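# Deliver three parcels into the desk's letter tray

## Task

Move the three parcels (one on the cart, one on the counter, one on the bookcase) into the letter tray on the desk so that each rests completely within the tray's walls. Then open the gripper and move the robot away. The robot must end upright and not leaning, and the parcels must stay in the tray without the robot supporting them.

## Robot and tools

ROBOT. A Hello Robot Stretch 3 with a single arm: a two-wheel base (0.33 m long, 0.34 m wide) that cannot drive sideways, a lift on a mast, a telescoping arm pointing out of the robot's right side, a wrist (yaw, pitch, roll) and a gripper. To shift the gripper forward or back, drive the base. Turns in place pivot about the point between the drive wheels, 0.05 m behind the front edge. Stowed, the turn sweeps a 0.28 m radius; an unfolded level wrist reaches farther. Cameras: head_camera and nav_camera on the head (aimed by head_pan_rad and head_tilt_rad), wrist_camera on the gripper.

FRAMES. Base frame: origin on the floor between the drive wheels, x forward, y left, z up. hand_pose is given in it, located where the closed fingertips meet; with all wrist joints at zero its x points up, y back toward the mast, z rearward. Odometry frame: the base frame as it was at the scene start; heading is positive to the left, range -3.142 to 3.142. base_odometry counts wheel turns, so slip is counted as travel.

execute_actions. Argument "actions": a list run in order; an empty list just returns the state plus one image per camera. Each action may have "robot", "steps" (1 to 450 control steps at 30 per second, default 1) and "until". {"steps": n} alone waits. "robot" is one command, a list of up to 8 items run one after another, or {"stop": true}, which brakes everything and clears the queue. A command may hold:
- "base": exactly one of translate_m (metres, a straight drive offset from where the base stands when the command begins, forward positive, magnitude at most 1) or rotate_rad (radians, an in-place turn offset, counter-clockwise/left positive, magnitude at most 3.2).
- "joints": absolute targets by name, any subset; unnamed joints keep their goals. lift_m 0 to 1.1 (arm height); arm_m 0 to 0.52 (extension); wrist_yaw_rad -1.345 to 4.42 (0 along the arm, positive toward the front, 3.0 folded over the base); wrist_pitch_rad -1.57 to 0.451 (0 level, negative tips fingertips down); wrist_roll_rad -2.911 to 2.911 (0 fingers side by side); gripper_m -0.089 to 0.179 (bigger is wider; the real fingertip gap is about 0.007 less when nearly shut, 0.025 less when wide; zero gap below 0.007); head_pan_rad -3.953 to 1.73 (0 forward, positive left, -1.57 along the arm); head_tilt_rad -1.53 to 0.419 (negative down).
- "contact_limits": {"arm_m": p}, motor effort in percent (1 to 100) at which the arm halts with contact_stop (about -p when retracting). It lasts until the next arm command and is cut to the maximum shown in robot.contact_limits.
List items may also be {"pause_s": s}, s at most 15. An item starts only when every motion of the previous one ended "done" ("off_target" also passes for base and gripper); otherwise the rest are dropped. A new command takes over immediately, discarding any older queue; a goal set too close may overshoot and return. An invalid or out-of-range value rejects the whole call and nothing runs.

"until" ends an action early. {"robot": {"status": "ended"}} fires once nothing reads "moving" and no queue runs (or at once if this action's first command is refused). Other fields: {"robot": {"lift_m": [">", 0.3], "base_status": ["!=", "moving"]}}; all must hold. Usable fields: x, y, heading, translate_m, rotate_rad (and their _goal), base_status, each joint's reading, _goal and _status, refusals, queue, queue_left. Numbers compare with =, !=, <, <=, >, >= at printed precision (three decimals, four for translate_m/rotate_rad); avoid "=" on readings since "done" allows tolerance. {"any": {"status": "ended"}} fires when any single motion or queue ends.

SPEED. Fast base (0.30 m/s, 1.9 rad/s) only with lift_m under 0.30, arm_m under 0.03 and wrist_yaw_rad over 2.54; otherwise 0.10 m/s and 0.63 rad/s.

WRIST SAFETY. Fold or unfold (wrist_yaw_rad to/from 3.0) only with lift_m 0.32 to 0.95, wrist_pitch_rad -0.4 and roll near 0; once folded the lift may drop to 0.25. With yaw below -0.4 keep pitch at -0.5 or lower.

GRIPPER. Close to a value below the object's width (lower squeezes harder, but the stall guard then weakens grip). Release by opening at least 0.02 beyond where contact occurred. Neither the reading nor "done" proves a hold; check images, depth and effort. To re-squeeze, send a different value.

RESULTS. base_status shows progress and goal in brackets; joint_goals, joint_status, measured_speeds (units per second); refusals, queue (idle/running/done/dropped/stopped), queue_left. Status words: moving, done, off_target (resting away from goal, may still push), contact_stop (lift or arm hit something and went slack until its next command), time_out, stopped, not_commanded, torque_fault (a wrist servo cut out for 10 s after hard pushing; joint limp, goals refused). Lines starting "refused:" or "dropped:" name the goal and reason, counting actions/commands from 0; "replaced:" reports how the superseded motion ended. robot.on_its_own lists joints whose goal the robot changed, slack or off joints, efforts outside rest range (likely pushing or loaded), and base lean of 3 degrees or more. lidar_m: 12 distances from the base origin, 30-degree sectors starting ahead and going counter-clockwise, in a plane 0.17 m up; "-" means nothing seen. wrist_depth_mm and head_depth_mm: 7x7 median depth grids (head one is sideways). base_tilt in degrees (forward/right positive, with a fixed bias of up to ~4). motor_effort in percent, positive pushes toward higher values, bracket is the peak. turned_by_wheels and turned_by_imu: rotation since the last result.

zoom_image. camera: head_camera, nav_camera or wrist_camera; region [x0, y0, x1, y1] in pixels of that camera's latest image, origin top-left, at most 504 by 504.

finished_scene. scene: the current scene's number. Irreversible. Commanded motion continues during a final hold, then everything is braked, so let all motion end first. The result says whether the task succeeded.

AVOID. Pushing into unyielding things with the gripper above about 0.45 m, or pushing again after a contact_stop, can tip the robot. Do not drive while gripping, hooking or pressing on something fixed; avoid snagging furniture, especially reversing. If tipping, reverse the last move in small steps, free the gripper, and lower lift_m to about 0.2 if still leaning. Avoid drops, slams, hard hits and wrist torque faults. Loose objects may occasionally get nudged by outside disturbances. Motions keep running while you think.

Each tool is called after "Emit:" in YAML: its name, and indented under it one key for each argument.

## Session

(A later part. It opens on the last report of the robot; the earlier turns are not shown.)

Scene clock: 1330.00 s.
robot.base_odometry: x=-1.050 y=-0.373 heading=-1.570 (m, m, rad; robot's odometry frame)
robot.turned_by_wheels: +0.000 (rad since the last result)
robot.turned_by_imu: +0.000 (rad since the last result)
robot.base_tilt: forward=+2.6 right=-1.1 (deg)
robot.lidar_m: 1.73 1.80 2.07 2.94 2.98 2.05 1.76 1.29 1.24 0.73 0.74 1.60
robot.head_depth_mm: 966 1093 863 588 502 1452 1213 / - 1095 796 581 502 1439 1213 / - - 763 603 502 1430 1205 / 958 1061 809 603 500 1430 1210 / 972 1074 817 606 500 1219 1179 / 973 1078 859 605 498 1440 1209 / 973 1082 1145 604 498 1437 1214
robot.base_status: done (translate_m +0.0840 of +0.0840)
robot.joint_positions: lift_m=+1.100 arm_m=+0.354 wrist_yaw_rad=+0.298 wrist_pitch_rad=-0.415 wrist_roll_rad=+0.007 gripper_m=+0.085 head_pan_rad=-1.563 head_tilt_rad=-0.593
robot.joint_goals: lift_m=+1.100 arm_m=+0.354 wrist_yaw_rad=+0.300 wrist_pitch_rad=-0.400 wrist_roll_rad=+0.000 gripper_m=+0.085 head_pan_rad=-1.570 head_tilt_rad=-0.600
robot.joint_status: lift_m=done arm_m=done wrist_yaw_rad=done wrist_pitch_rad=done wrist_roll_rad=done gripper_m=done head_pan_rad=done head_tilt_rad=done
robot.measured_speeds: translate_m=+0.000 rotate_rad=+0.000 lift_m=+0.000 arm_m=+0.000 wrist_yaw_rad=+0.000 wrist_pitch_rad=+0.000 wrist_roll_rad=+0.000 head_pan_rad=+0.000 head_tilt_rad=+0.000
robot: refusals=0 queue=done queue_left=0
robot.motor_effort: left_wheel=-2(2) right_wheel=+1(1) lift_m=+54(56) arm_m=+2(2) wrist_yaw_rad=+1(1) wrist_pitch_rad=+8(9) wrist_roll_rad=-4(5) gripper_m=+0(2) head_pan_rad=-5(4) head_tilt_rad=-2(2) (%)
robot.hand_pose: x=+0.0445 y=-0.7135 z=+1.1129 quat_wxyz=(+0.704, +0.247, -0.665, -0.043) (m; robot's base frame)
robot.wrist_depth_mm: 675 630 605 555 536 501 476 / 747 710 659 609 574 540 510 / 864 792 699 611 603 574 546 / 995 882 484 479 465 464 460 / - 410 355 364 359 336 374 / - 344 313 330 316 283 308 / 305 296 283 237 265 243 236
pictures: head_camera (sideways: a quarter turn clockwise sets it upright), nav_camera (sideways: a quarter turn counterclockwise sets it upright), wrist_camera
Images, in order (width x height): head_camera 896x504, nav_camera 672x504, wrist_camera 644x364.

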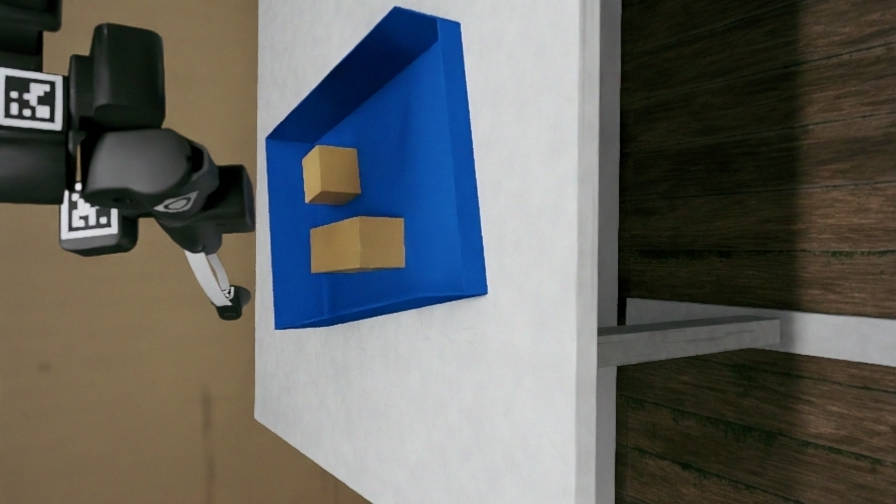

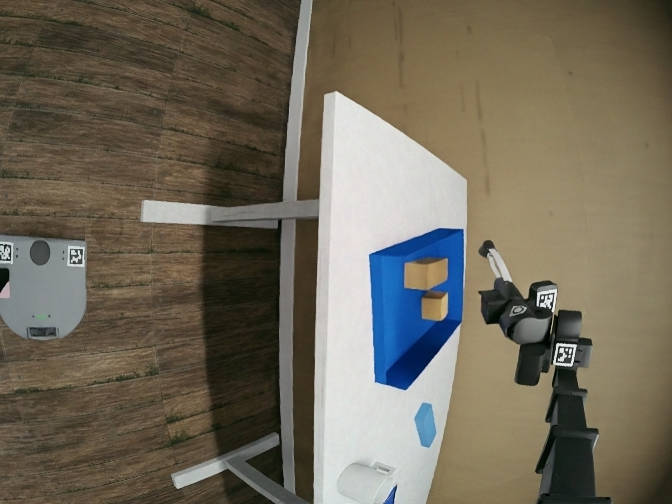

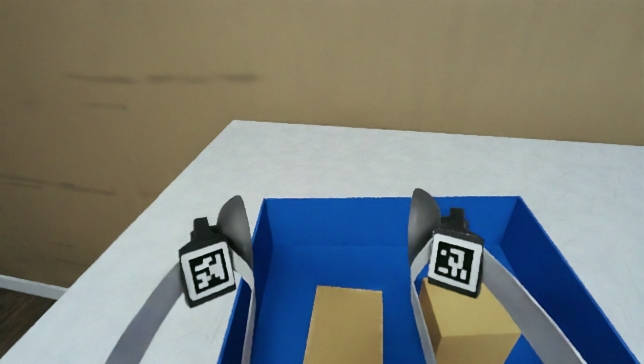

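Parcel 2 stayed behind and sits wholly inside the tray next to parcel 1.

On the effort question: with the empty gripper back in free air, lift effort returned to 54 and pitch effort to 8. Both stayed low after I released the parcel. So whatever reduced them acted on the gripper itself, not only on the parcel. That fits fingertips touching down, but I still haven't measured lift effort in free air at a mid height, so it isn't settled.

Stowing the arm now to go and look at the cart.

Emit:
execute_actions:
  actions:
    - {"robot": [{"joints": {"arm_m": 0.0}}, {"joints": {"lift_m": 0.9, "wrist_pitch_rad": -0.4, "wrist_roll_rad": 0.0}}, {"joints": {"wrist_yaw_rad": 3.0}}, {"joints": {"lift_m": 0.28}, "base": {"rotate_rad": 1.058}}], "steps": 450, "until": {"robot": {"status": "ended"}}}

Scene clock: 1357.63 s.
robot.base_odometry: x=-1.050 y=-0.373 heading=-1.570 (m, m, rad; robot's odometry frame)
robot.turned_by_wheels: +0.000 (rad since the last result)
robot.turned_by_imu: -0.026 (rad since the last result)
robot.base_tilt: forward=+2.4 right=-1.2 (deg)
robot.lidar_m: 1.73 1.79 2.08 2.94 3.01 2.07 1.75 1.28 1.25 0.74 0.74 1.57
robot.head_depth_mm: 979 1086 877 587 487 - - / 977 1082 787 585 504 - - / 972 1079 817 606 503 - - / 974 1076 787 604 510 - 1159 / 972 1079 819 604 500 1252 1199 / 972 1077 866 606 501 1404 1202 / 969 1073 862 607 500 1436 1211
robot.base_status: done (translate_m +0.0840 of +0.0840)
robot.joint_positions: lift_m=+0.936 arm_m=+0.001 wrist_yaw_rad=+0.309 wrist_pitch_rad=-0.365 wrist_roll_rad=-0.014 gripper_m=+0.085 head_pan_rad=-1.563 head_tilt_rad=-0.593
robot.joint_goals: lift_m=+0.936 arm_m=+0.000 wrist_yaw_rad=+0.300 wrist_pitch_rad=-0.400 wrist_roll_rad=+0.000 gripper_m=+0.085 head_pan_rad=-1.570 head_tilt_rad=-0.600
robot.joint_status: lift_m=contact_stop arm_m=done wrist_yaw_rad=done wrist_pitch_rad=done wrist_roll_rad=done gripper_m=done head_pan_rad=done head_tilt_rad=done
robot.measured_speeds: translate_m=+0.000 rotate_rad=+0.000 lift_m=+0.000 arm_m=+0.000 wrist_yaw_rad=+0.000 wrist_pitch_rad=+0.000 wrist_roll_rad=+0.000 head_pan_rad=+0.000 head_tilt_rad=+0.000
robot: refusals=0 queue=dropped queue_left=0
robot.on_its_own: lift_m is slack since a contact_stop, until your next command for it (your +0.900 is given up)
robot.motor_effort: left_wheel=+3(5) right_wheel=-1(5) lift_m=+42(54) arm_m=+0(6) wrist_yaw_rad=-9(9) wrist_pitch_rad=-20(27) wrist_roll_rad=+8(10) gripper_m=+3(3) head_pan_rad=-4(5) head_tilt_rad=-2(2) (%)
robot.hand_pose: x=+0.0487 y=-0.3654 z=+0.9612 quat_wxyz=(+0.712, +0.234, -0.662, -0.019) (m; robot's base frame)
robot.wrist_depth_mm: - 995 956 743 532 482 731 / - - 455 441 380 414 310 / - 311 303 281 269 266 263 / 235 232 230 226 225 222 220 / - - 204 197 188 179 177 / - - - - - - 170 / - - - - - - -
pictures: head_camera (sideways: a quarter turn clockwise sets it upright), nav_camera (sideways: a quarter turn counterclockwise sets it upright), wrist_camera
dropped: robot: command 1 of its queue: lift_m: contact_stop
Images, in order (width x height): head_camera 896x504, nav_camera 672x504, wrist_camera 644x364.

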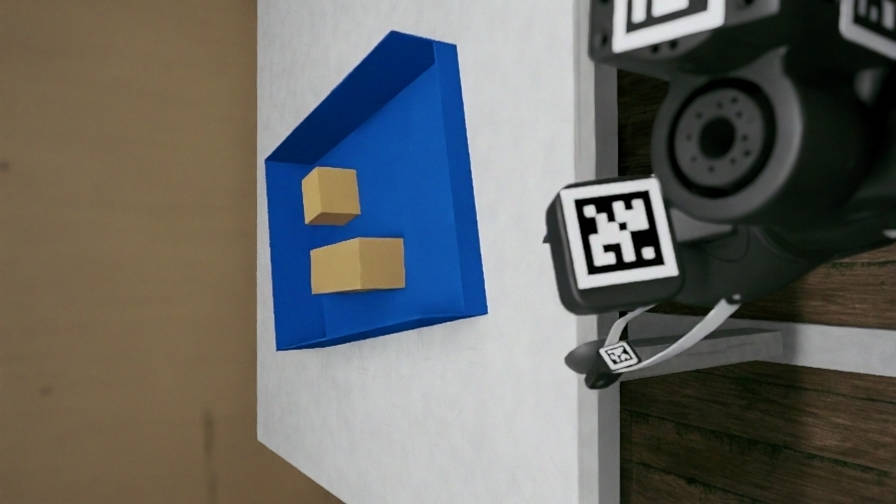

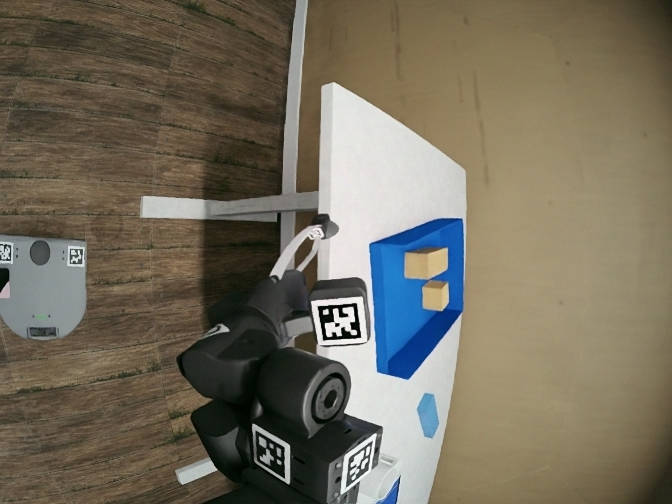

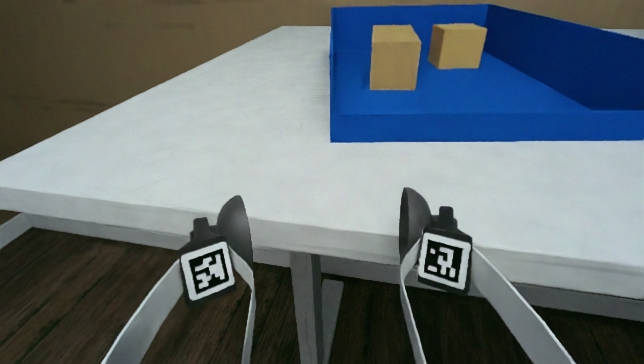

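That contact stop was my mistake. The fingertips still overhung the desk edge at arm 0, so lowering to 0.9 pressed them onto the desk. My notes already had the safe order for unfolding near the desk, and I should have run it in reverse.

The IMU shows the base was nudged by −0.026 rad, which the wheels didn't count. I'll carry that as a heading correction.

Backing off upward and stowing in the safe order.

Emit:
execute_actions:
  actions:
    - {"robot": [{"joints": {"lift_m": 1.08}}, {"joints": {"wrist_yaw_rad": 1.0, "wrist_pitch_rad": -0.4, "wrist_roll_rad": 0.0}}, {"joints": {"lift_m": 0.9}}, {"joints": {"wrist_yaw_rad": 3.0}}, {"joints": {"lift_m": 0.28}}], "steps": 450, "until": {"robot": {"status": "ended"}}}

Scene clock: 1379.87 s.
robot.base_odometry: x=-1.050 y=-0.373 heading=-1.570 (m, m, rad; robot's odometry frame)
robot.turned_by_wheels: +0.000 (rad since the last result)
robot.turned_by_imu: +0.001 (rad since the last result)
robot.base_tilt: forward=+2.5 right=-1.2 (deg)
robot.lidar_m: 1.73 1.79 2.08 2.94 3.01 2.07 1.75 1.29 1.26 0.74 0.74 1.57
robot.head_depth_mm: 977 1078 867 587 502 1436 1217 / 977 1082 786 586 502 1432 1210 / 977 1077 813 603 502 1433 1215 / 975 1073 787 603 501 1434 1203 / 971 1071 816 602 501 1327 1206 / 971 1074 861 607 499 1394 1206 / 973 1078 860 604 498 1442 1212
robot.base_status: done (translate_m +0.0840 of +0.0840)
robot.joint_positions: lift_m=+0.280 arm_m=+0.001 wrist_yaw_rad=+2.998 wrist_pitch_rad=-0.417 wrist_roll_rad=-0.005 gripper_m=+0.085 head_pan_rad=-1.563 head_tilt_rad=-0.593
robot.joint_goals: lift_m=+0.280 arm_m=+0.000 wrist_yaw_rad=+3.000 wrist_pitch_rad=-0.400 wrist_roll_rad=+0.000 gripper_m=+0.085 head_pan_rad=-1.570 head_tilt_rad=-0.600
robot.joint_status: lift_m=done arm_m=done wrist_yaw_rad=done wrist_pitch_rad=done wrist_roll_rad=done gripper_m=done head_pan_rad=done head_tilt_rad=done
robot.measured_speeds: translate_m=+0.000 rotate_rad=+0.000 lift_m=+0.000 arm_m=+0.000 wrist_yaw_rad=+0.000 wrist_pitch_rad=+0.000 wrist_roll_rad=+0.000 head_pan_rad=+0.000 head_tilt_rad=+0.000
robot: refusals=0 queue=done queue_left=0
robot.motor_effort: left_wheel=+1(3) right_wheel=-1(4) lift_m=+31(56) arm_m=+0(1) wrist_yaw_rad=+2(13) wrist_pitch_rad=+9(19) wrist_roll_rad=+3(8) gripper_m=+0(4) head_pan_rad=-4(4) head_tilt_rad=-3(1) (%)
robot.hand_pose: x=+0.0108 y=+0.0767 z=+0.2933 quat_wxyz=(+0.196, +0.698, +0.097, +0.682) (m; robot's base frame)
robot.wrist_depth_mm: - - - - - - - / - - - - - - - / 958 - 912 892 888 870 875 / 745 734 715 707 687 692 679 / 597 593 591 575 573 568 558 / 501 514 - 524 479 475 481 / 448 - - - 424 416 414
pictures: head_camera (sideways: a quarter turn clockwise sets it upright), nav_camera (sideways: a quarter turn counterclockwise sets it upright), wrist_camera
Images, in order (width x height): head_camera 896x504, nav_camera 672x504, wrist_camera 644x364.

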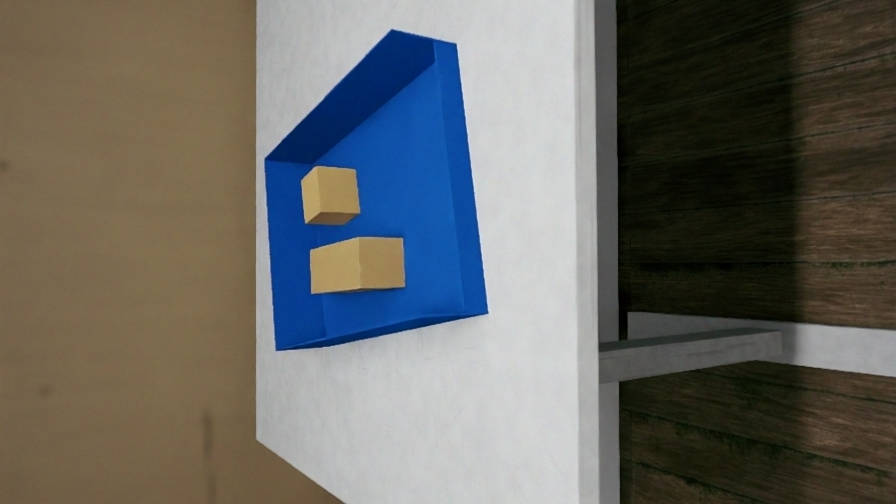

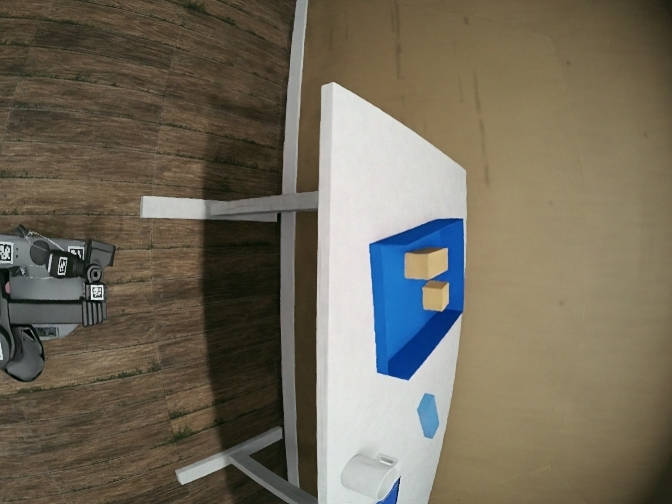

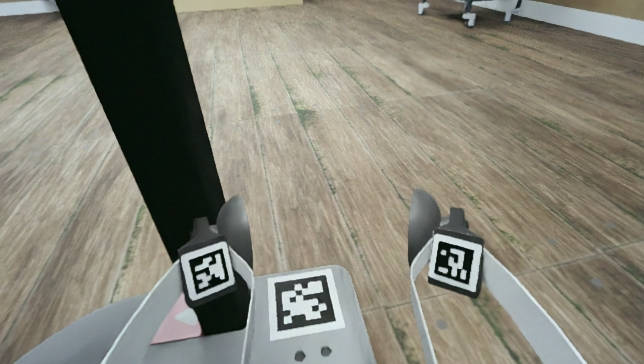

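The arm is stowed and both parcels are inside the tray.

This also gives me the missing measurement: in free air at lift 0.28, lift effort reads 31. So about 30 is the normal holding effort, and the 54–55 appears only at the 1.10 top limit. The lift-effort drop was therefore not evidence of contact, and I'm withdrawing that part of my explanation. Only the pitch readings and the 6 mm height difference still point that way.

Turning toward the cart now.

Emit:
execute_actions:
  actions:
    - {"robot": {"base": {"rotate_rad": 1.07}, "joints": {"head_pan_rad": 0.0, "head_tilt_rad": -0.35}}, "steps": 300, "until": {"robot": {"status": "ended"}}}

Scene clock: 1388.10 s.
robot.base_odometry: x=-1.049 y=-0.373 heading=-0.500 (m, m, rad; robot's odometry frame)
robot.turned_by_wheels: +1.070 (rad since the last result)
robot.turned_by_imu: +1.054 (rad since the last result)
robot.base_tilt: forward=+2.6 right=-1.2 (deg)
robot.lidar_m: 2.08 2.94 2.99 2.06 1.76 1.28 1.24 0.74 0.74 1.60 1.73 1.80
robot.head_depth_mm: 1954 2050 2108 2209 2245 1784 1423 / 2187 2298 2393 2500 2387 1783 1400 / 2546 2688 2718 2558 2337 1773 1403 / 2955 3166 3178 3142 2382 1761 1410 / 3292 3530 3790 3594 2374 1763 1407 / 3165 3323 3550 3577 2360 1765 1402 / 2994 3168 3380 3136 2382 1768 1403
robot.base_status: done (rotate_rad +1.0699 of +1.0700)
robot.joint_positions: lift_m=+0.280 arm_m=+0.001 wrist_yaw_rad=+2.998 wrist_pitch_rad=-0.417 wrist_roll_rad=-0.005 gripper_m=+0.085 head_pan_rad=-0.007 head_tilt_rad=-0.359
robot.joint_goals: lift_m=+0.280 arm_m=+0.000 wrist_yaw_rad=+3.000 wrist_pitch_rad=-0.400 wrist_roll_rad=+0.000 gripper_m=+0.085 head_pan_rad=+0.000 head_tilt_rad=-0.350
robot.joint_status: lift_m=done arm_m=done wrist_yaw_rad=done wrist_pitch_rad=done wrist_roll_rad=done gripper_m=done head_pan_rad=done head_tilt_rad=done
robot.measured_speeds: translate_m=+0.000 rotate_rad=+0.000 lift_m=+0.000 arm_m=+0.000 wrist_yaw_rad=+0.000 wrist_pitch_rad=+0.000 wrist_roll_rad=+0.000 head_pan_rad=+0.000 head_tilt_rad=+0.000
robot: refusals=0 queue=done queue_left=0
robot.motor_effort: left_wheel=-2(12) right_wheel=+1(5) lift_m=+31(31) arm_m=+0(0) wrist_yaw_rad=+0(2) wrist_pitch_rad=+9(9) wrist_roll_rad=+3(3) gripper_m=+0(0) head_pan_rad=+5(54) head_tilt_rad=+2(14) (%)
robot.hand_pose: x=+0.0108 y=+0.0767 z=+0.2933 quat_wxyz=(+0.195, +0.698, +0.097, +0.682) (m; robot's base frame)
robot.wrist_depth_mm: - - - - - - - / - - - - - - - / 951 - 923 905 882 867 865 / 736 724 716 709 714 697 674 / 605 598 583 578 576 563 563 / 504 518 - 523 474 468 475 / 448 - - - 421 420 418
pictures: head_camera (sideways: a quarter turn clockwise sets it upright), nav_camera (sideways: a quarter turn counterclockwise sets it upright), wrist_camera
Images, in order (width x height): head_camera 896x504, nav_camera 672x504, wrist_camera 644x364.

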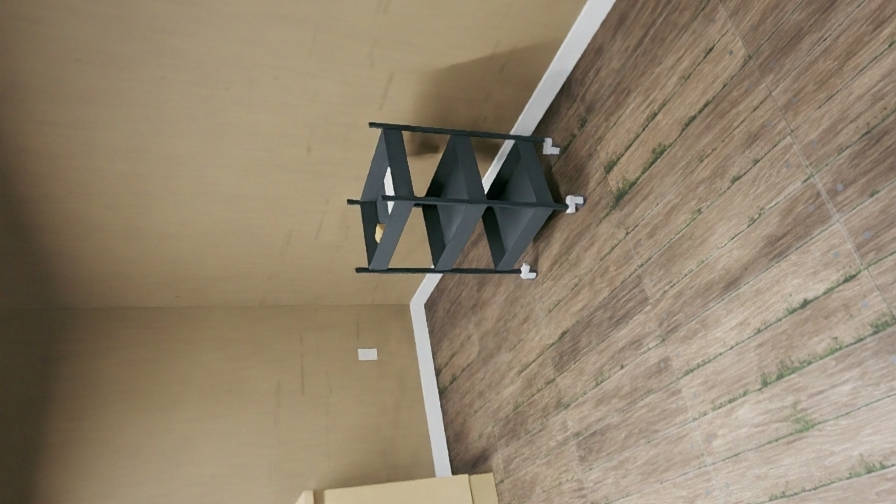

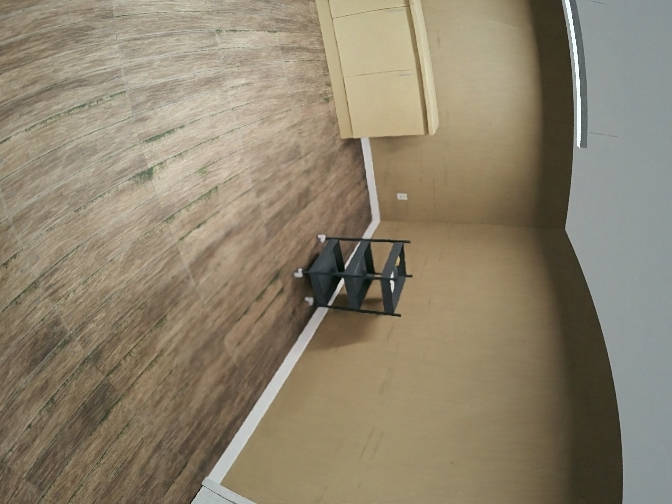

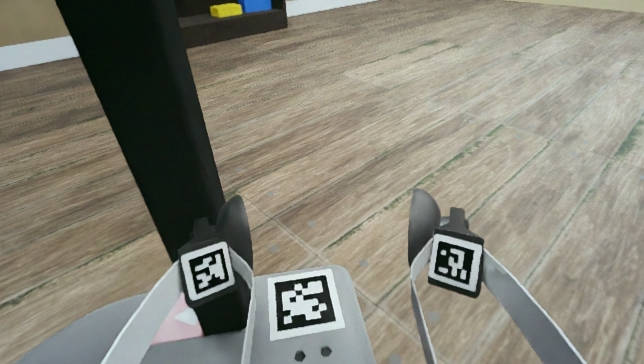

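The cart is ahead, against the wall. I'll zoom in on its top shelf.

Emit:
zoom_image:
  camera: "head_camera"
  region: [330, 100, 600, 290]

Region (330, 100, 600, 290) of head_camera's 896x504 image, scaled by 1.867, with more detail than that image has; it fills the top 355 rows of this view, and the rest is white.

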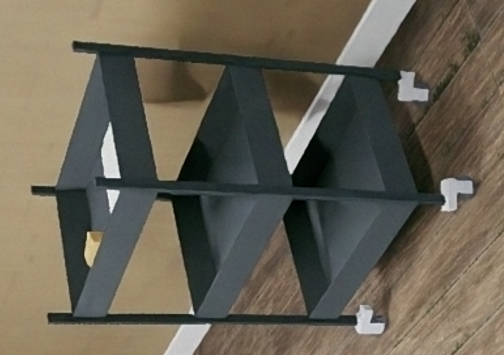

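The cart has three shelves with raised rims. A tan parcel pokes above the rim of the top shelf, next to a white item.

From the wheel positions in the image:
- **Footprint:** about 0.30 × 0.44 m, with the long side parallel to the wall.
- **Front side:** about y = −1.55.
- **Centre:** about (0.93, −1.70).

I'll drive to a spot about 0.55 m in front of it with the cart on my right, then take a closer look.

Emit:
execute_actions:
  actions:
    - {"robot": [{"base": {"rotate_rad": 0.2}}, {"base": {"translate_m": 1.0}}, {"base": {"translate_m": 1.0}}, {"base": {"rotate_rad": 0.36}, "joints": {"head_pan_rad": -1.57, "head_tilt_rad": -0.75}}], "steps": 450, "until": {"robot": {"status": "ended"}}}

Scene clock: 1433.87 s.
robot.base_odometry: x=+0.861 y=-0.964 heading=+0.060 (m, m, rad; robot's odometry frame)
robot.turned_by_wheels: +0.560 (rad since the last result)
robot.turned_by_imu: +0.560 (rad since the last result)
robot.base_tilt: forward=+2.5 right=-1.2 (deg)
robot.lidar_m: 1.08 1.11 1.53 2.49 2.56 3.15 2.64 1.48 0.51 0.49 0.50 1.47
robot.head_depth_mm: 852 966 1120 1317 1490 1314 1136 / 856 974 1121 939 799 1254 1136 / 861 977 1106 889 796 1080 1148 / 865 985 1103 891 793 1080 1141 / 868 988 1118 918 793 1077 1139 / 879 995 1122 920 818 1058 1143 / 879 1004 1164 1334 1422 1307 1141
robot.base_status: done (rotate_rad +0.3599 of +0.3600)
robot.joint_positions: lift_m=+0.280 arm_m=+0.001 wrist_yaw_rad=+2.999 wrist_pitch_rad=-0.417 wrist_roll_rad=-0.005 gripper_m=+0.085 head_pan_rad=-1.563 head_tilt_rad=-0.741
robot.joint_goals: lift_m=+0.280 arm_m=+0.000 wrist_yaw_rad=+3.000 wrist_pitch_rad=-0.400 wrist_roll_rad=+0.000 gripper_m=+0.085 head_pan_rad=-1.570 head_tilt_rad=-0.750
robot.joint_status: lift_m=done arm_m=done wrist_yaw_rad=done wrist_pitch_rad=done wrist_roll_rad=done gripper_m=done head_pan_rad=done head_tilt_rad=done
robot.measured_speeds: translate_m=+0.000 rotate_rad=+0.000 lift_m=+0.000 arm_m=+0.000 wrist_yaw_rad=+0.000 wrist_pitch_rad=+0.000 wrist_roll_rad=+0.000 head_pan_rad=+0.000 head_tilt_rad=+0.000
robot: refusals=0 queue=done queue_left=0
robot.motor_effort: left_wheel=-3(15) right_wheel=+0(5) lift_m=+32(32) arm_m=+0(0) wrist_yaw_rad=+1(1) wrist_pitch_rad=+9(9) wrist_roll_rad=+3(3) gripper_m=-1(0) head_pan_rad=-4(53) head_tilt_rad=-3(20) (%)
robot.hand_pose: x=+0.0107 y=+0.0767 z=+0.2933 quat_wxyz=(+0.195, +0.698, +0.097, +0.682) (m; robot's base frame)
robot.wrist_depth_mm: - - - - - - - / - - - - - - - / 996 - 941 906 912 879 870 / 733 729 716 714 700 693 676 / 598 598 590 579 570 561 563 / 509 516 - 525 479 476 473 / 452 - - - 422 421 412
pictures: head_camera (sideways: a quarter turn clockwise sets it upright), nav_camera (sideways: a quarter turn counterclockwise sets it upright), wrist_camera
Images, in order (width x height): head_camera 896x504, nav_camera 672x504, wrist_camera 644x364.

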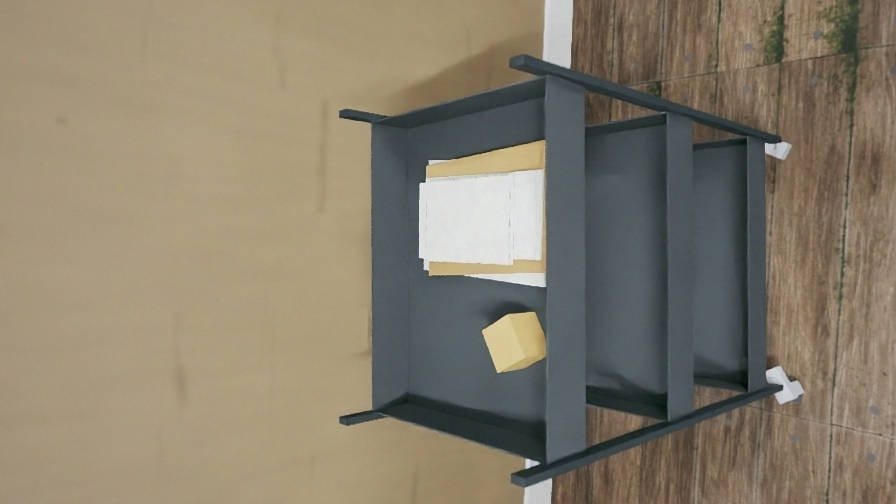

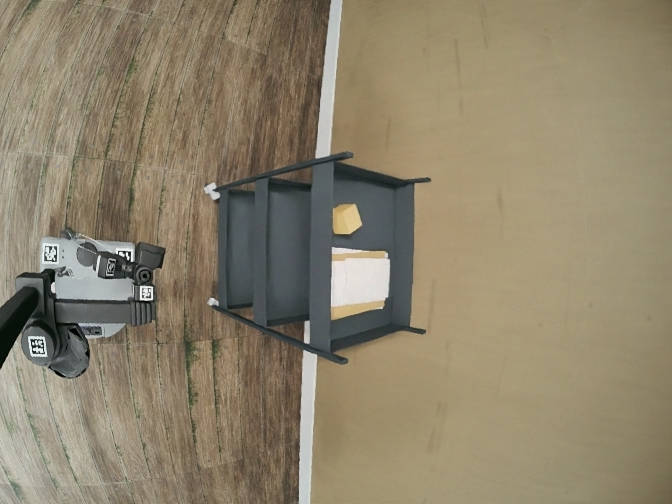

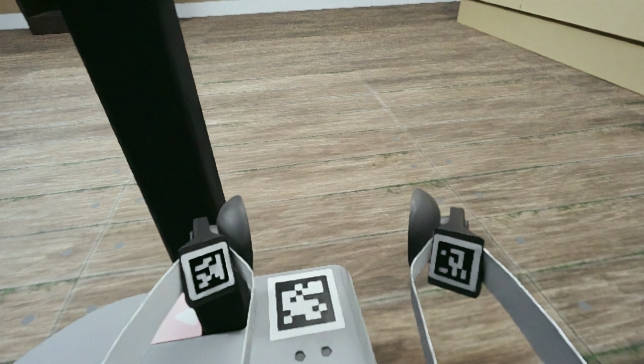

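I'm now in front of the cart and can see into the top shelf. Parcel 3 sits right against the front rim, so I'll zoom in to measure it.

Emit:
zoom_image:
  camera: "head_camera"
  region: [360, 100, 620, 440]

Region (360, 100, 620, 440) of head_camera's 896x504 image, scaled by 1.482, with more detail than that image has; it fills the left 385 columns of this view, and the rest is white.

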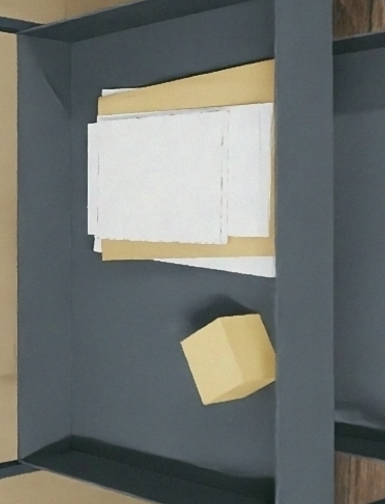

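I need more detail on the parcel's faces and orientation, so I'll zoom in tighter.

Emit:
zoom_image:
  camera: "head_camera"
  region: [465, 295, 585, 385]

Region (465, 295, 585, 385) of head_camera's 896x504 image, scaled by 4.200, with more detail than that image has; it fills the top 378 rows of this view, and the rest is white.

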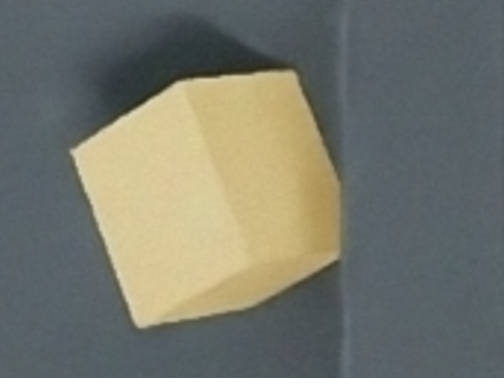

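From the head camera model:

| Item | Measurement |
|---|---|
| Parcel 3 size | about 0.049 × 0.055 × 0.049 m |
| Parcel orientation | about 28° relative to the arm axis |
| Parcel centre | about 0.53 m to my right and 0.11 m forward of the camera |
| Shelf floor | z ≈ 0.665 |
| Front rim top | z ≈ 0.73, above the parcel's top |

At pitch −0.45 the fingers would barely clear the rim, so I'll use a steeper pitch of about −0.95. I'll align the yaw to the parcel at about 0.49. My wrist model was only fitted near pitch −0.45, so I'll take positions from hand_pose rather than trust it at this angle.

Emit:
execute_actions:
  actions:
    - {"robot": [{"joints": {"lift_m": 0.9}}, {"joints": {"wrist_yaw_rad": 0.494}}, {"joints": {"lift_m": 0.94, "wrist_pitch_rad": -0.95, "gripper_m": 0.10}, "base": {"translate_m": 0.07}}, {"joints": {"arm_m": 0.20}}], "steps": 450, "until": {"robot": {"status": "ended"}}}

Scene clock: 1509.30 s.
robot.base_odometry: x=+0.931 y=-0.960 heading=+0.060 (m, m, rad; robot's odometry frame)
robot.turned_by_wheels: +0.000 (rad since the last result)
robot.turned_by_imu: +0.001 (rad since the last result)
robot.base_tilt: forward=+2.5 right=-1.1 (deg)
robot.lidar_m: 1.01 1.04 1.43 2.68 2.51 3.22 2.71 1.48 0.51 0.48 0.49 1.47
robot.head_depth_mm: 852 934 - 1238 788 1286 1141 / 858 938 - 872 800 1056 1139 / 856 969 - - 795 1066 1143 / 864 976 1082 917 805 1071 1137 / 872 990 1118 931 814 1066 1142 / 871 995 1147 1300 813 1283 1144 / 880 996 1156 1375 1535 1319 1146
robot.base_status: done (translate_m +0.0700 of +0.0700)
robot.joint_positions: lift_m=+0.940 arm_m=+0.200 wrist_yaw_rad=+0.494 wrist_pitch_rad=-0.958 wrist_roll_rad=-0.005 gripper_m=+0.100 head_pan_rad=-1.563 head_tilt_rad=-0.741
robot.joint_goals: lift_m=+0.940 arm_m=+0.200 wrist_yaw_rad=+0.494 wrist_pitch_rad=-0.950 wrist_roll_rad=+0.000 gripper_m=+0.100 head_pan_rad=-1.570 head_tilt_rad=-0.750
robot.joint_status: lift_m=done arm_m=done wrist_yaw_rad=done wrist_pitch_rad=done wrist_roll_rad=done gripper_m=done head_pan_rad=done head_tilt_rad=done
robot.measured_speeds: translate_m=+0.000 rotate_rad=+0.000 lift_m=+0.000 arm_m=+0.000 wrist_yaw_rad=+0.000 wrist_pitch_rad=+0.000 wrist_roll_rad=+0.000 head_pan_rad=+0.000 head_tilt_rad=+0.000
robot: refusals=0 queue=done queue_left=0
robot.motor_effort: left_wheel=-3(4) right_wheel=+0(2) lift_m=+54(57) arm_m=+3(4) wrist_yaw_rad=-1(3) wrist_pitch_rad=+4(9) wrist_roll_rad=+3(3) gripper_m=+0(63) head_pan_rad=-4(4) head_tilt_rad=-4(3) (%)
robot.hand_pose: x=+0.0390 y=-0.4572 z=+0.8550 quat_wxyz=(+0.690, +0.470, -0.527, -0.161) (m; robot's base frame)
robot.wrist_depth_mm: - - - 476 455 424 551 / - - - 450 444 439 417 / - - 415 418 405 387 406 / - - 379 376 377 359 377 / - - 602 368 360 344 353 / - 995 993 866 561 330 333 / 959 959 931 916 904 543 308
pictures: head_camera (sideways: a quarter turn clockwise sets it upright), nav_camera (sideways: a quarter turn counterclockwise sets it upright), wrist_camera
Images, in order (width x height): head_camera 896x504, nav_camera 672x504, wrist_camera 644x364.

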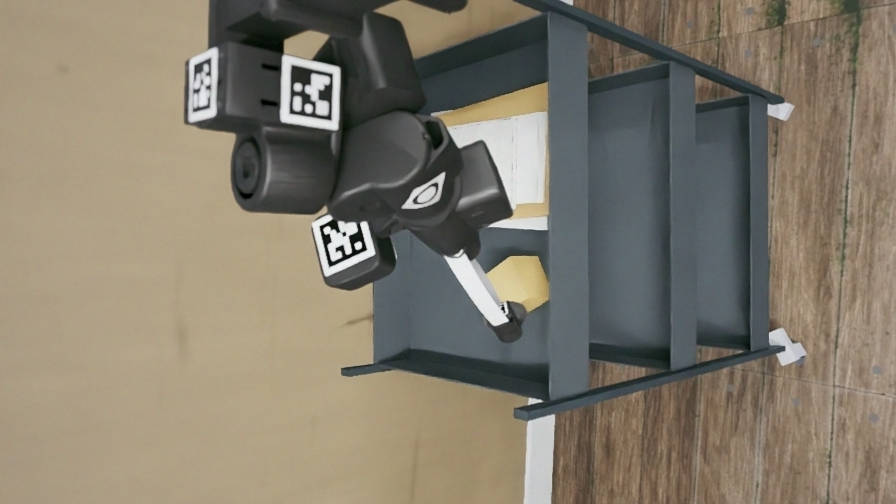

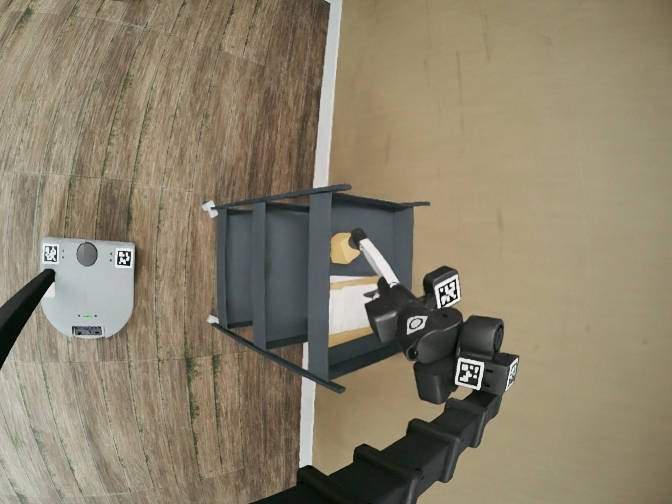

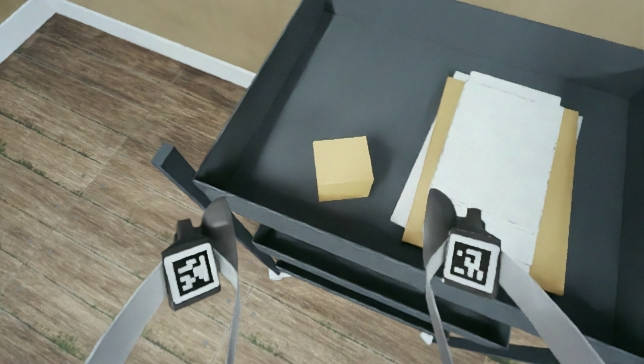

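This reading breaks my revised explanation. Lift effort reads 54 here, in free air at lift 0.94, nowhere near the 1.10 limit. So "only at the top limit" was also wrong.

| Last lift motion | Heights | Lift effort |
|---|---|---|
| Up | 1.10, 0.94 | 54–55 |
| Down | 1.073, 0.968, 0.28 | 26–31 |

That pattern fits all six readings. It looks like friction that depends on the last direction of travel, not contact. The upcoming free-air descent will test it: if I'm right, effort should read about 30.

The parcel is well aligned in the wrist view. I'll zoom in to measure the offset.

Emit:
zoom_image:
  camera: "wrist_camera"
  region: [180, 110, 480, 260]

Region (180, 110, 480, 260) of wrist_camera's 644x364 image, scaled by 1.680.

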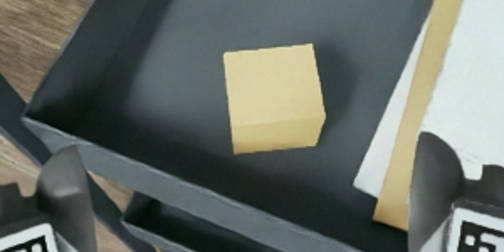

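Measured in the wrist image, the parcel centre is about 0.095 m beyond the hand and about 0.015 m right of the gripper line. At mid-length it has about 0.045 m clearance to the paper stack.

In base terms that means driving forward 0.032 m and extending the arm by 0.090 m. I'll make that move and then lower partway. The partial descent also tests my lift-effort hypothesis.

Emit:
execute_actions:
  actions:
    - {"robot": [{"base": {"translate_m": 0.032}, "joints": {"arm_m": 0.290}}, {"joints": {"lift_m": 0.84}}], "steps": 300, "until": {"robot": {"status": "ended"}}}

Scene clock: 1535.43 s.
robot.base_odometry: x=+0.963 y=-0.958 heading=+0.060 (m, m, rad; robot's odometry frame)
robot.turned_by_wheels: +0.000 (rad since the last result)
robot.turned_by_imu: +0.000 (rad since the last result)
robot.base_tilt: forward=+2.5 right=-1.2 (deg)
robot.lidar_m: 0.98 1.00 1.38 2.72 2.52 3.24 2.74 1.48 0.51 0.48 0.49 1.46
robot.head_depth_mm: 850 962 1078 - - 1123 1140 / 859 972 1065 848 797 1070 1134 / 865 974 1076 - 803 1065 1136 / 869 991 1115 916 791 1060 1141 / 869 987 1117 916 810 1039 1137 / 876 992 1146 1359 1461 1306 1136 / 879 1002 1157 1373 1548 1314 1135
robot.base_status: done (translate_m +0.0320 of +0.0320)
robot.joint_positions: lift_m=+0.840 arm_m=+0.290 wrist_yaw_rad=+0.494 wrist_pitch_rad=-0.958 wrist_roll_rad=-0.005 gripper_m=+0.100 head_pan_rad=-1.563 head_tilt_rad=-0.741
robot.joint_goals: lift_m=+0.840 arm_m=+0.290 wrist_yaw_rad=+0.494 wrist_pitch_rad=-0.950 wrist_roll_rad=+0.000 gripper_m=+0.100 head_pan_rad=-1.570 head_tilt_rad=-0.750
robot.joint_status: lift_m=done arm_m=done wrist_yaw_rad=done wrist_pitch_rad=done wrist_roll_rad=done gripper_m=done head_pan_rad=done head_tilt_rad=done
robot.measured_speeds: translate_m=+0.000 rotate_rad=+0.000 lift_m=+0.000 arm_m=+0.000 wrist_yaw_rad=+0.000 wrist_pitch_rad=+0.000 wrist_roll_rad=+0.000 head_pan_rad=+0.000 head_tilt_rad=+0.000
robot: refusals=0 queue=done queue_left=0
robot.motor_effort: left_wheel=-2(4) right_wheel=+1(3) lift_m=+31(55) arm_m=+3(2) wrist_yaw_rad=+0(1) wrist_pitch_rad=+4(4) wrist_roll_rad=+3(3) gripper_m=-1(1) head_pan_rad=-5(5) head_tilt_rad=-3(4) (%)
robot.hand_pose: x=+0.0390 y=-0.5471 z=+0.7556 quat_wxyz=(+0.690, +0.470, -0.527, -0.162) (m; robot's base frame)
robot.wrist_depth_mm: - - 810 343 339 312 280 / - - 295 322 317 320 310 / - - 291 296 295 274 264 / - 249 275 277 276 252 246 / 965 227 261 209 256 234 232 / 871 219 241 242 241 225 218 / 865 867 237 232 229 217 212
pictures: head_camera (sideways: a quarter turn clockwise sets it upright), nav_camera (sideways: a quarter turn counterclockwise sets it upright), wrist_camera
Images, in order (width x height): head_camera 896x504, nav_camera 672x504, wrist_camera 644x364.

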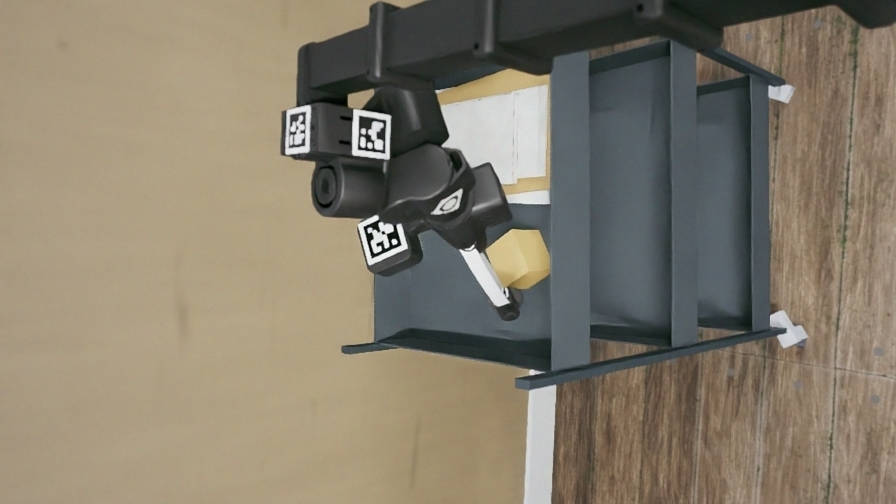

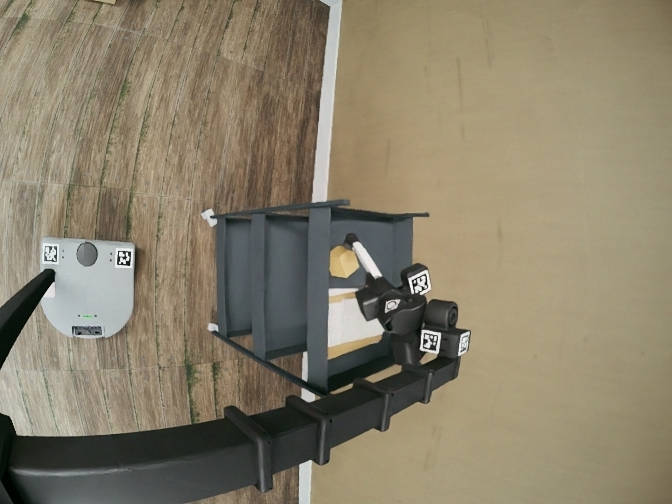

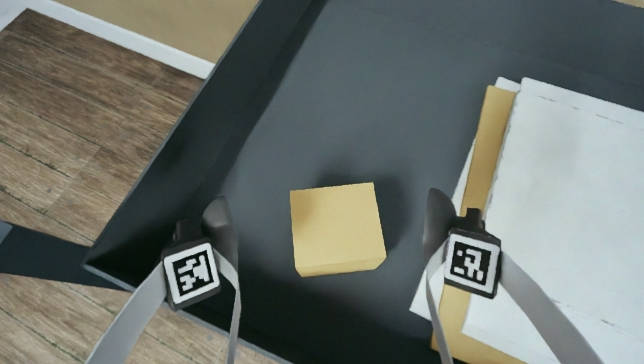

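The prediction held. After a downward move in free air, with the shelf floor still 0.09 m below the hand, lift effort reads 31. So the direction-of-travel explanation passed a test it could have failed. I'll record it as follows:
- Lift effort reads about 54 after an upward move and about 30 after a downward move.
- It is not a contact signal.

The parcel now sits between the fingertips, about 8 mm right of centre and about 9 mm ahead of the hand. The wrist depth puts the parcel's mid-height near z = 0.67. I'll nudge the arm by 0.012 m and descend.

Emit:
execute_actions:
  actions:
    - {"robot": [{"joints": {"arm_m": 0.302}}, {"joints": {"lift_m": 0.762}}], "steps": 300, "until": {"robot": {"status": "ended"}}}

Scene clock: 1552.63 s.
robot.base_odometry: x=+0.963 y=-0.958 heading=+0.060 (m, m, rad; robot's odometry frame)
robot.turned_by_wheels: +0.000 (rad since the last result)
robot.turned_by_imu: +0.000 (rad since the last result)
robot.base_tilt: forward=+2.5 right=-1.2 (deg)
robot.lidar_m: 0.98 1.00 1.38 2.72 2.52 3.24 2.75 1.47 0.51 0.48 0.49 1.46
robot.head_depth_mm: 853 964 1094 956 - - - / 854 973 1098 - 797 1068 1150 / 863 975 1099 - 999 1069 1144 / 872 977 1110 949 894 1069 1138 / 870 985 1116 918 815 1040 1131 / 873 995 1147 1355 1477 1317 1143 / 882 999 1157 1386 1536 1313 1138
robot.base_status: done (translate_m +0.0320 of +0.0320)
robot.joint_positions: lift_m=+0.763 arm_m=+0.302 wrist_yaw_rad=+0.494 wrist_pitch_rad=-0.952 wrist_roll_rad=-0.004 gripper_m=+0.100 head_pan_rad=-1.563 head_tilt_rad=-0.741
robot.joint_goals: lift_m=+0.763 arm_m=+0.302 wrist_yaw_rad=+0.494 wrist_pitch_rad=-0.950 wrist_roll_rad=+0.000 gripper_m=+0.100 head_pan_rad=-1.570 head_tilt_rad=-0.750
robot.joint_status: lift_m=contact_stop arm_m=done wrist_yaw_rad=done wrist_pitch_rad=done wrist_roll_rad=done gripper_m=done head_pan_rad=done head_tilt_rad=done
robot.measured_speeds: translate_m=+0.000 rotate_rad=+0.000 lift_m=+0.001 arm_m=+0.000 wrist_yaw_rad=+0.000 wrist_pitch_rad=+0.000 wrist_roll_rad=+0.000 head_pan_rad=+0.000 head_tilt_rad=+0.000
robot: refusals=0 queue=dropped queue_left=0
robot.on_its_own: lift_m is slack since a contact_stop, until your next command for it
robot.motor_effort: left_wheel=-4(4) right_wheel=+3(4) lift_m=+40(39) arm_m=+3(1) wrist_yaw_rad=-1(1) wrist_pitch_rad=+1(4) wrist_roll_rad=+3(3) gripper_m=-2(1) head_pan_rad=-4(4) head_tilt_rad=-4(2) (%)
robot.hand_pose: x=+0.0396 y=-0.5602 z=+0.6788 quat_wxyz=(+0.690, +0.468, -0.528, -0.160) (m; robot's base frame)
robot.wrist_depth_mm: - 178 239 244 245 243 233 / - 177 225 228 223 221 192 / 153 189 211 209 208 202 178 / 157 193 195 140 191 186 166 / 167 184 183 131 134 170 155 / 170 175 170 168 169 157 148 / 128 149 163 162 160 151 145
pictures: head_camera (sideways: a quarter turn clockwise sets it upright), nav_camera (sideways: a quarter turn counterclockwise sets it upright), wrist_camera
Images, in order (width x height): head_camera 896x504, nav_camera 672x504, wrist_camera 644x364.

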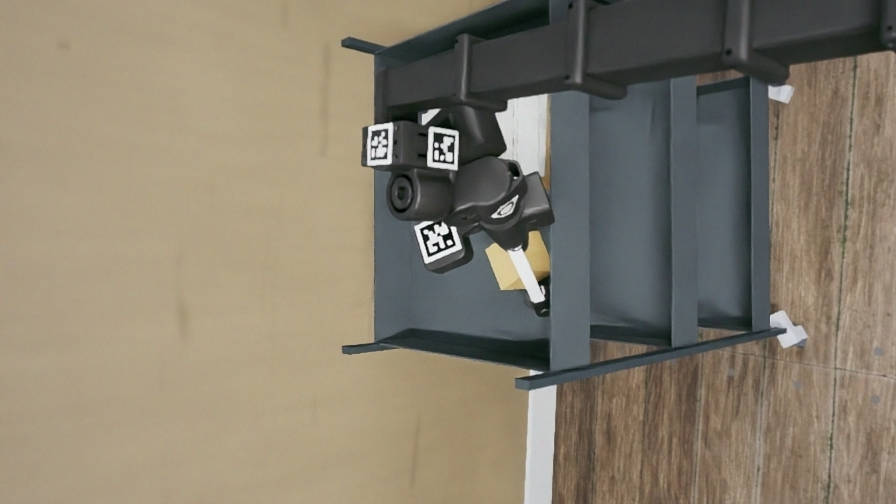

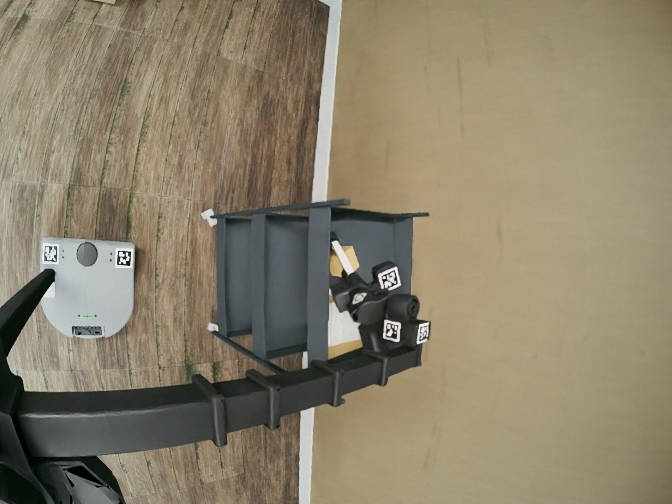

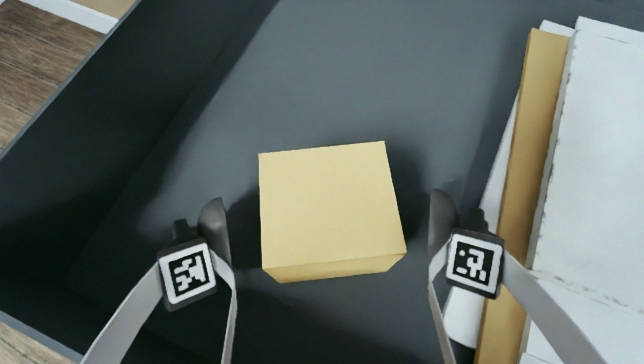

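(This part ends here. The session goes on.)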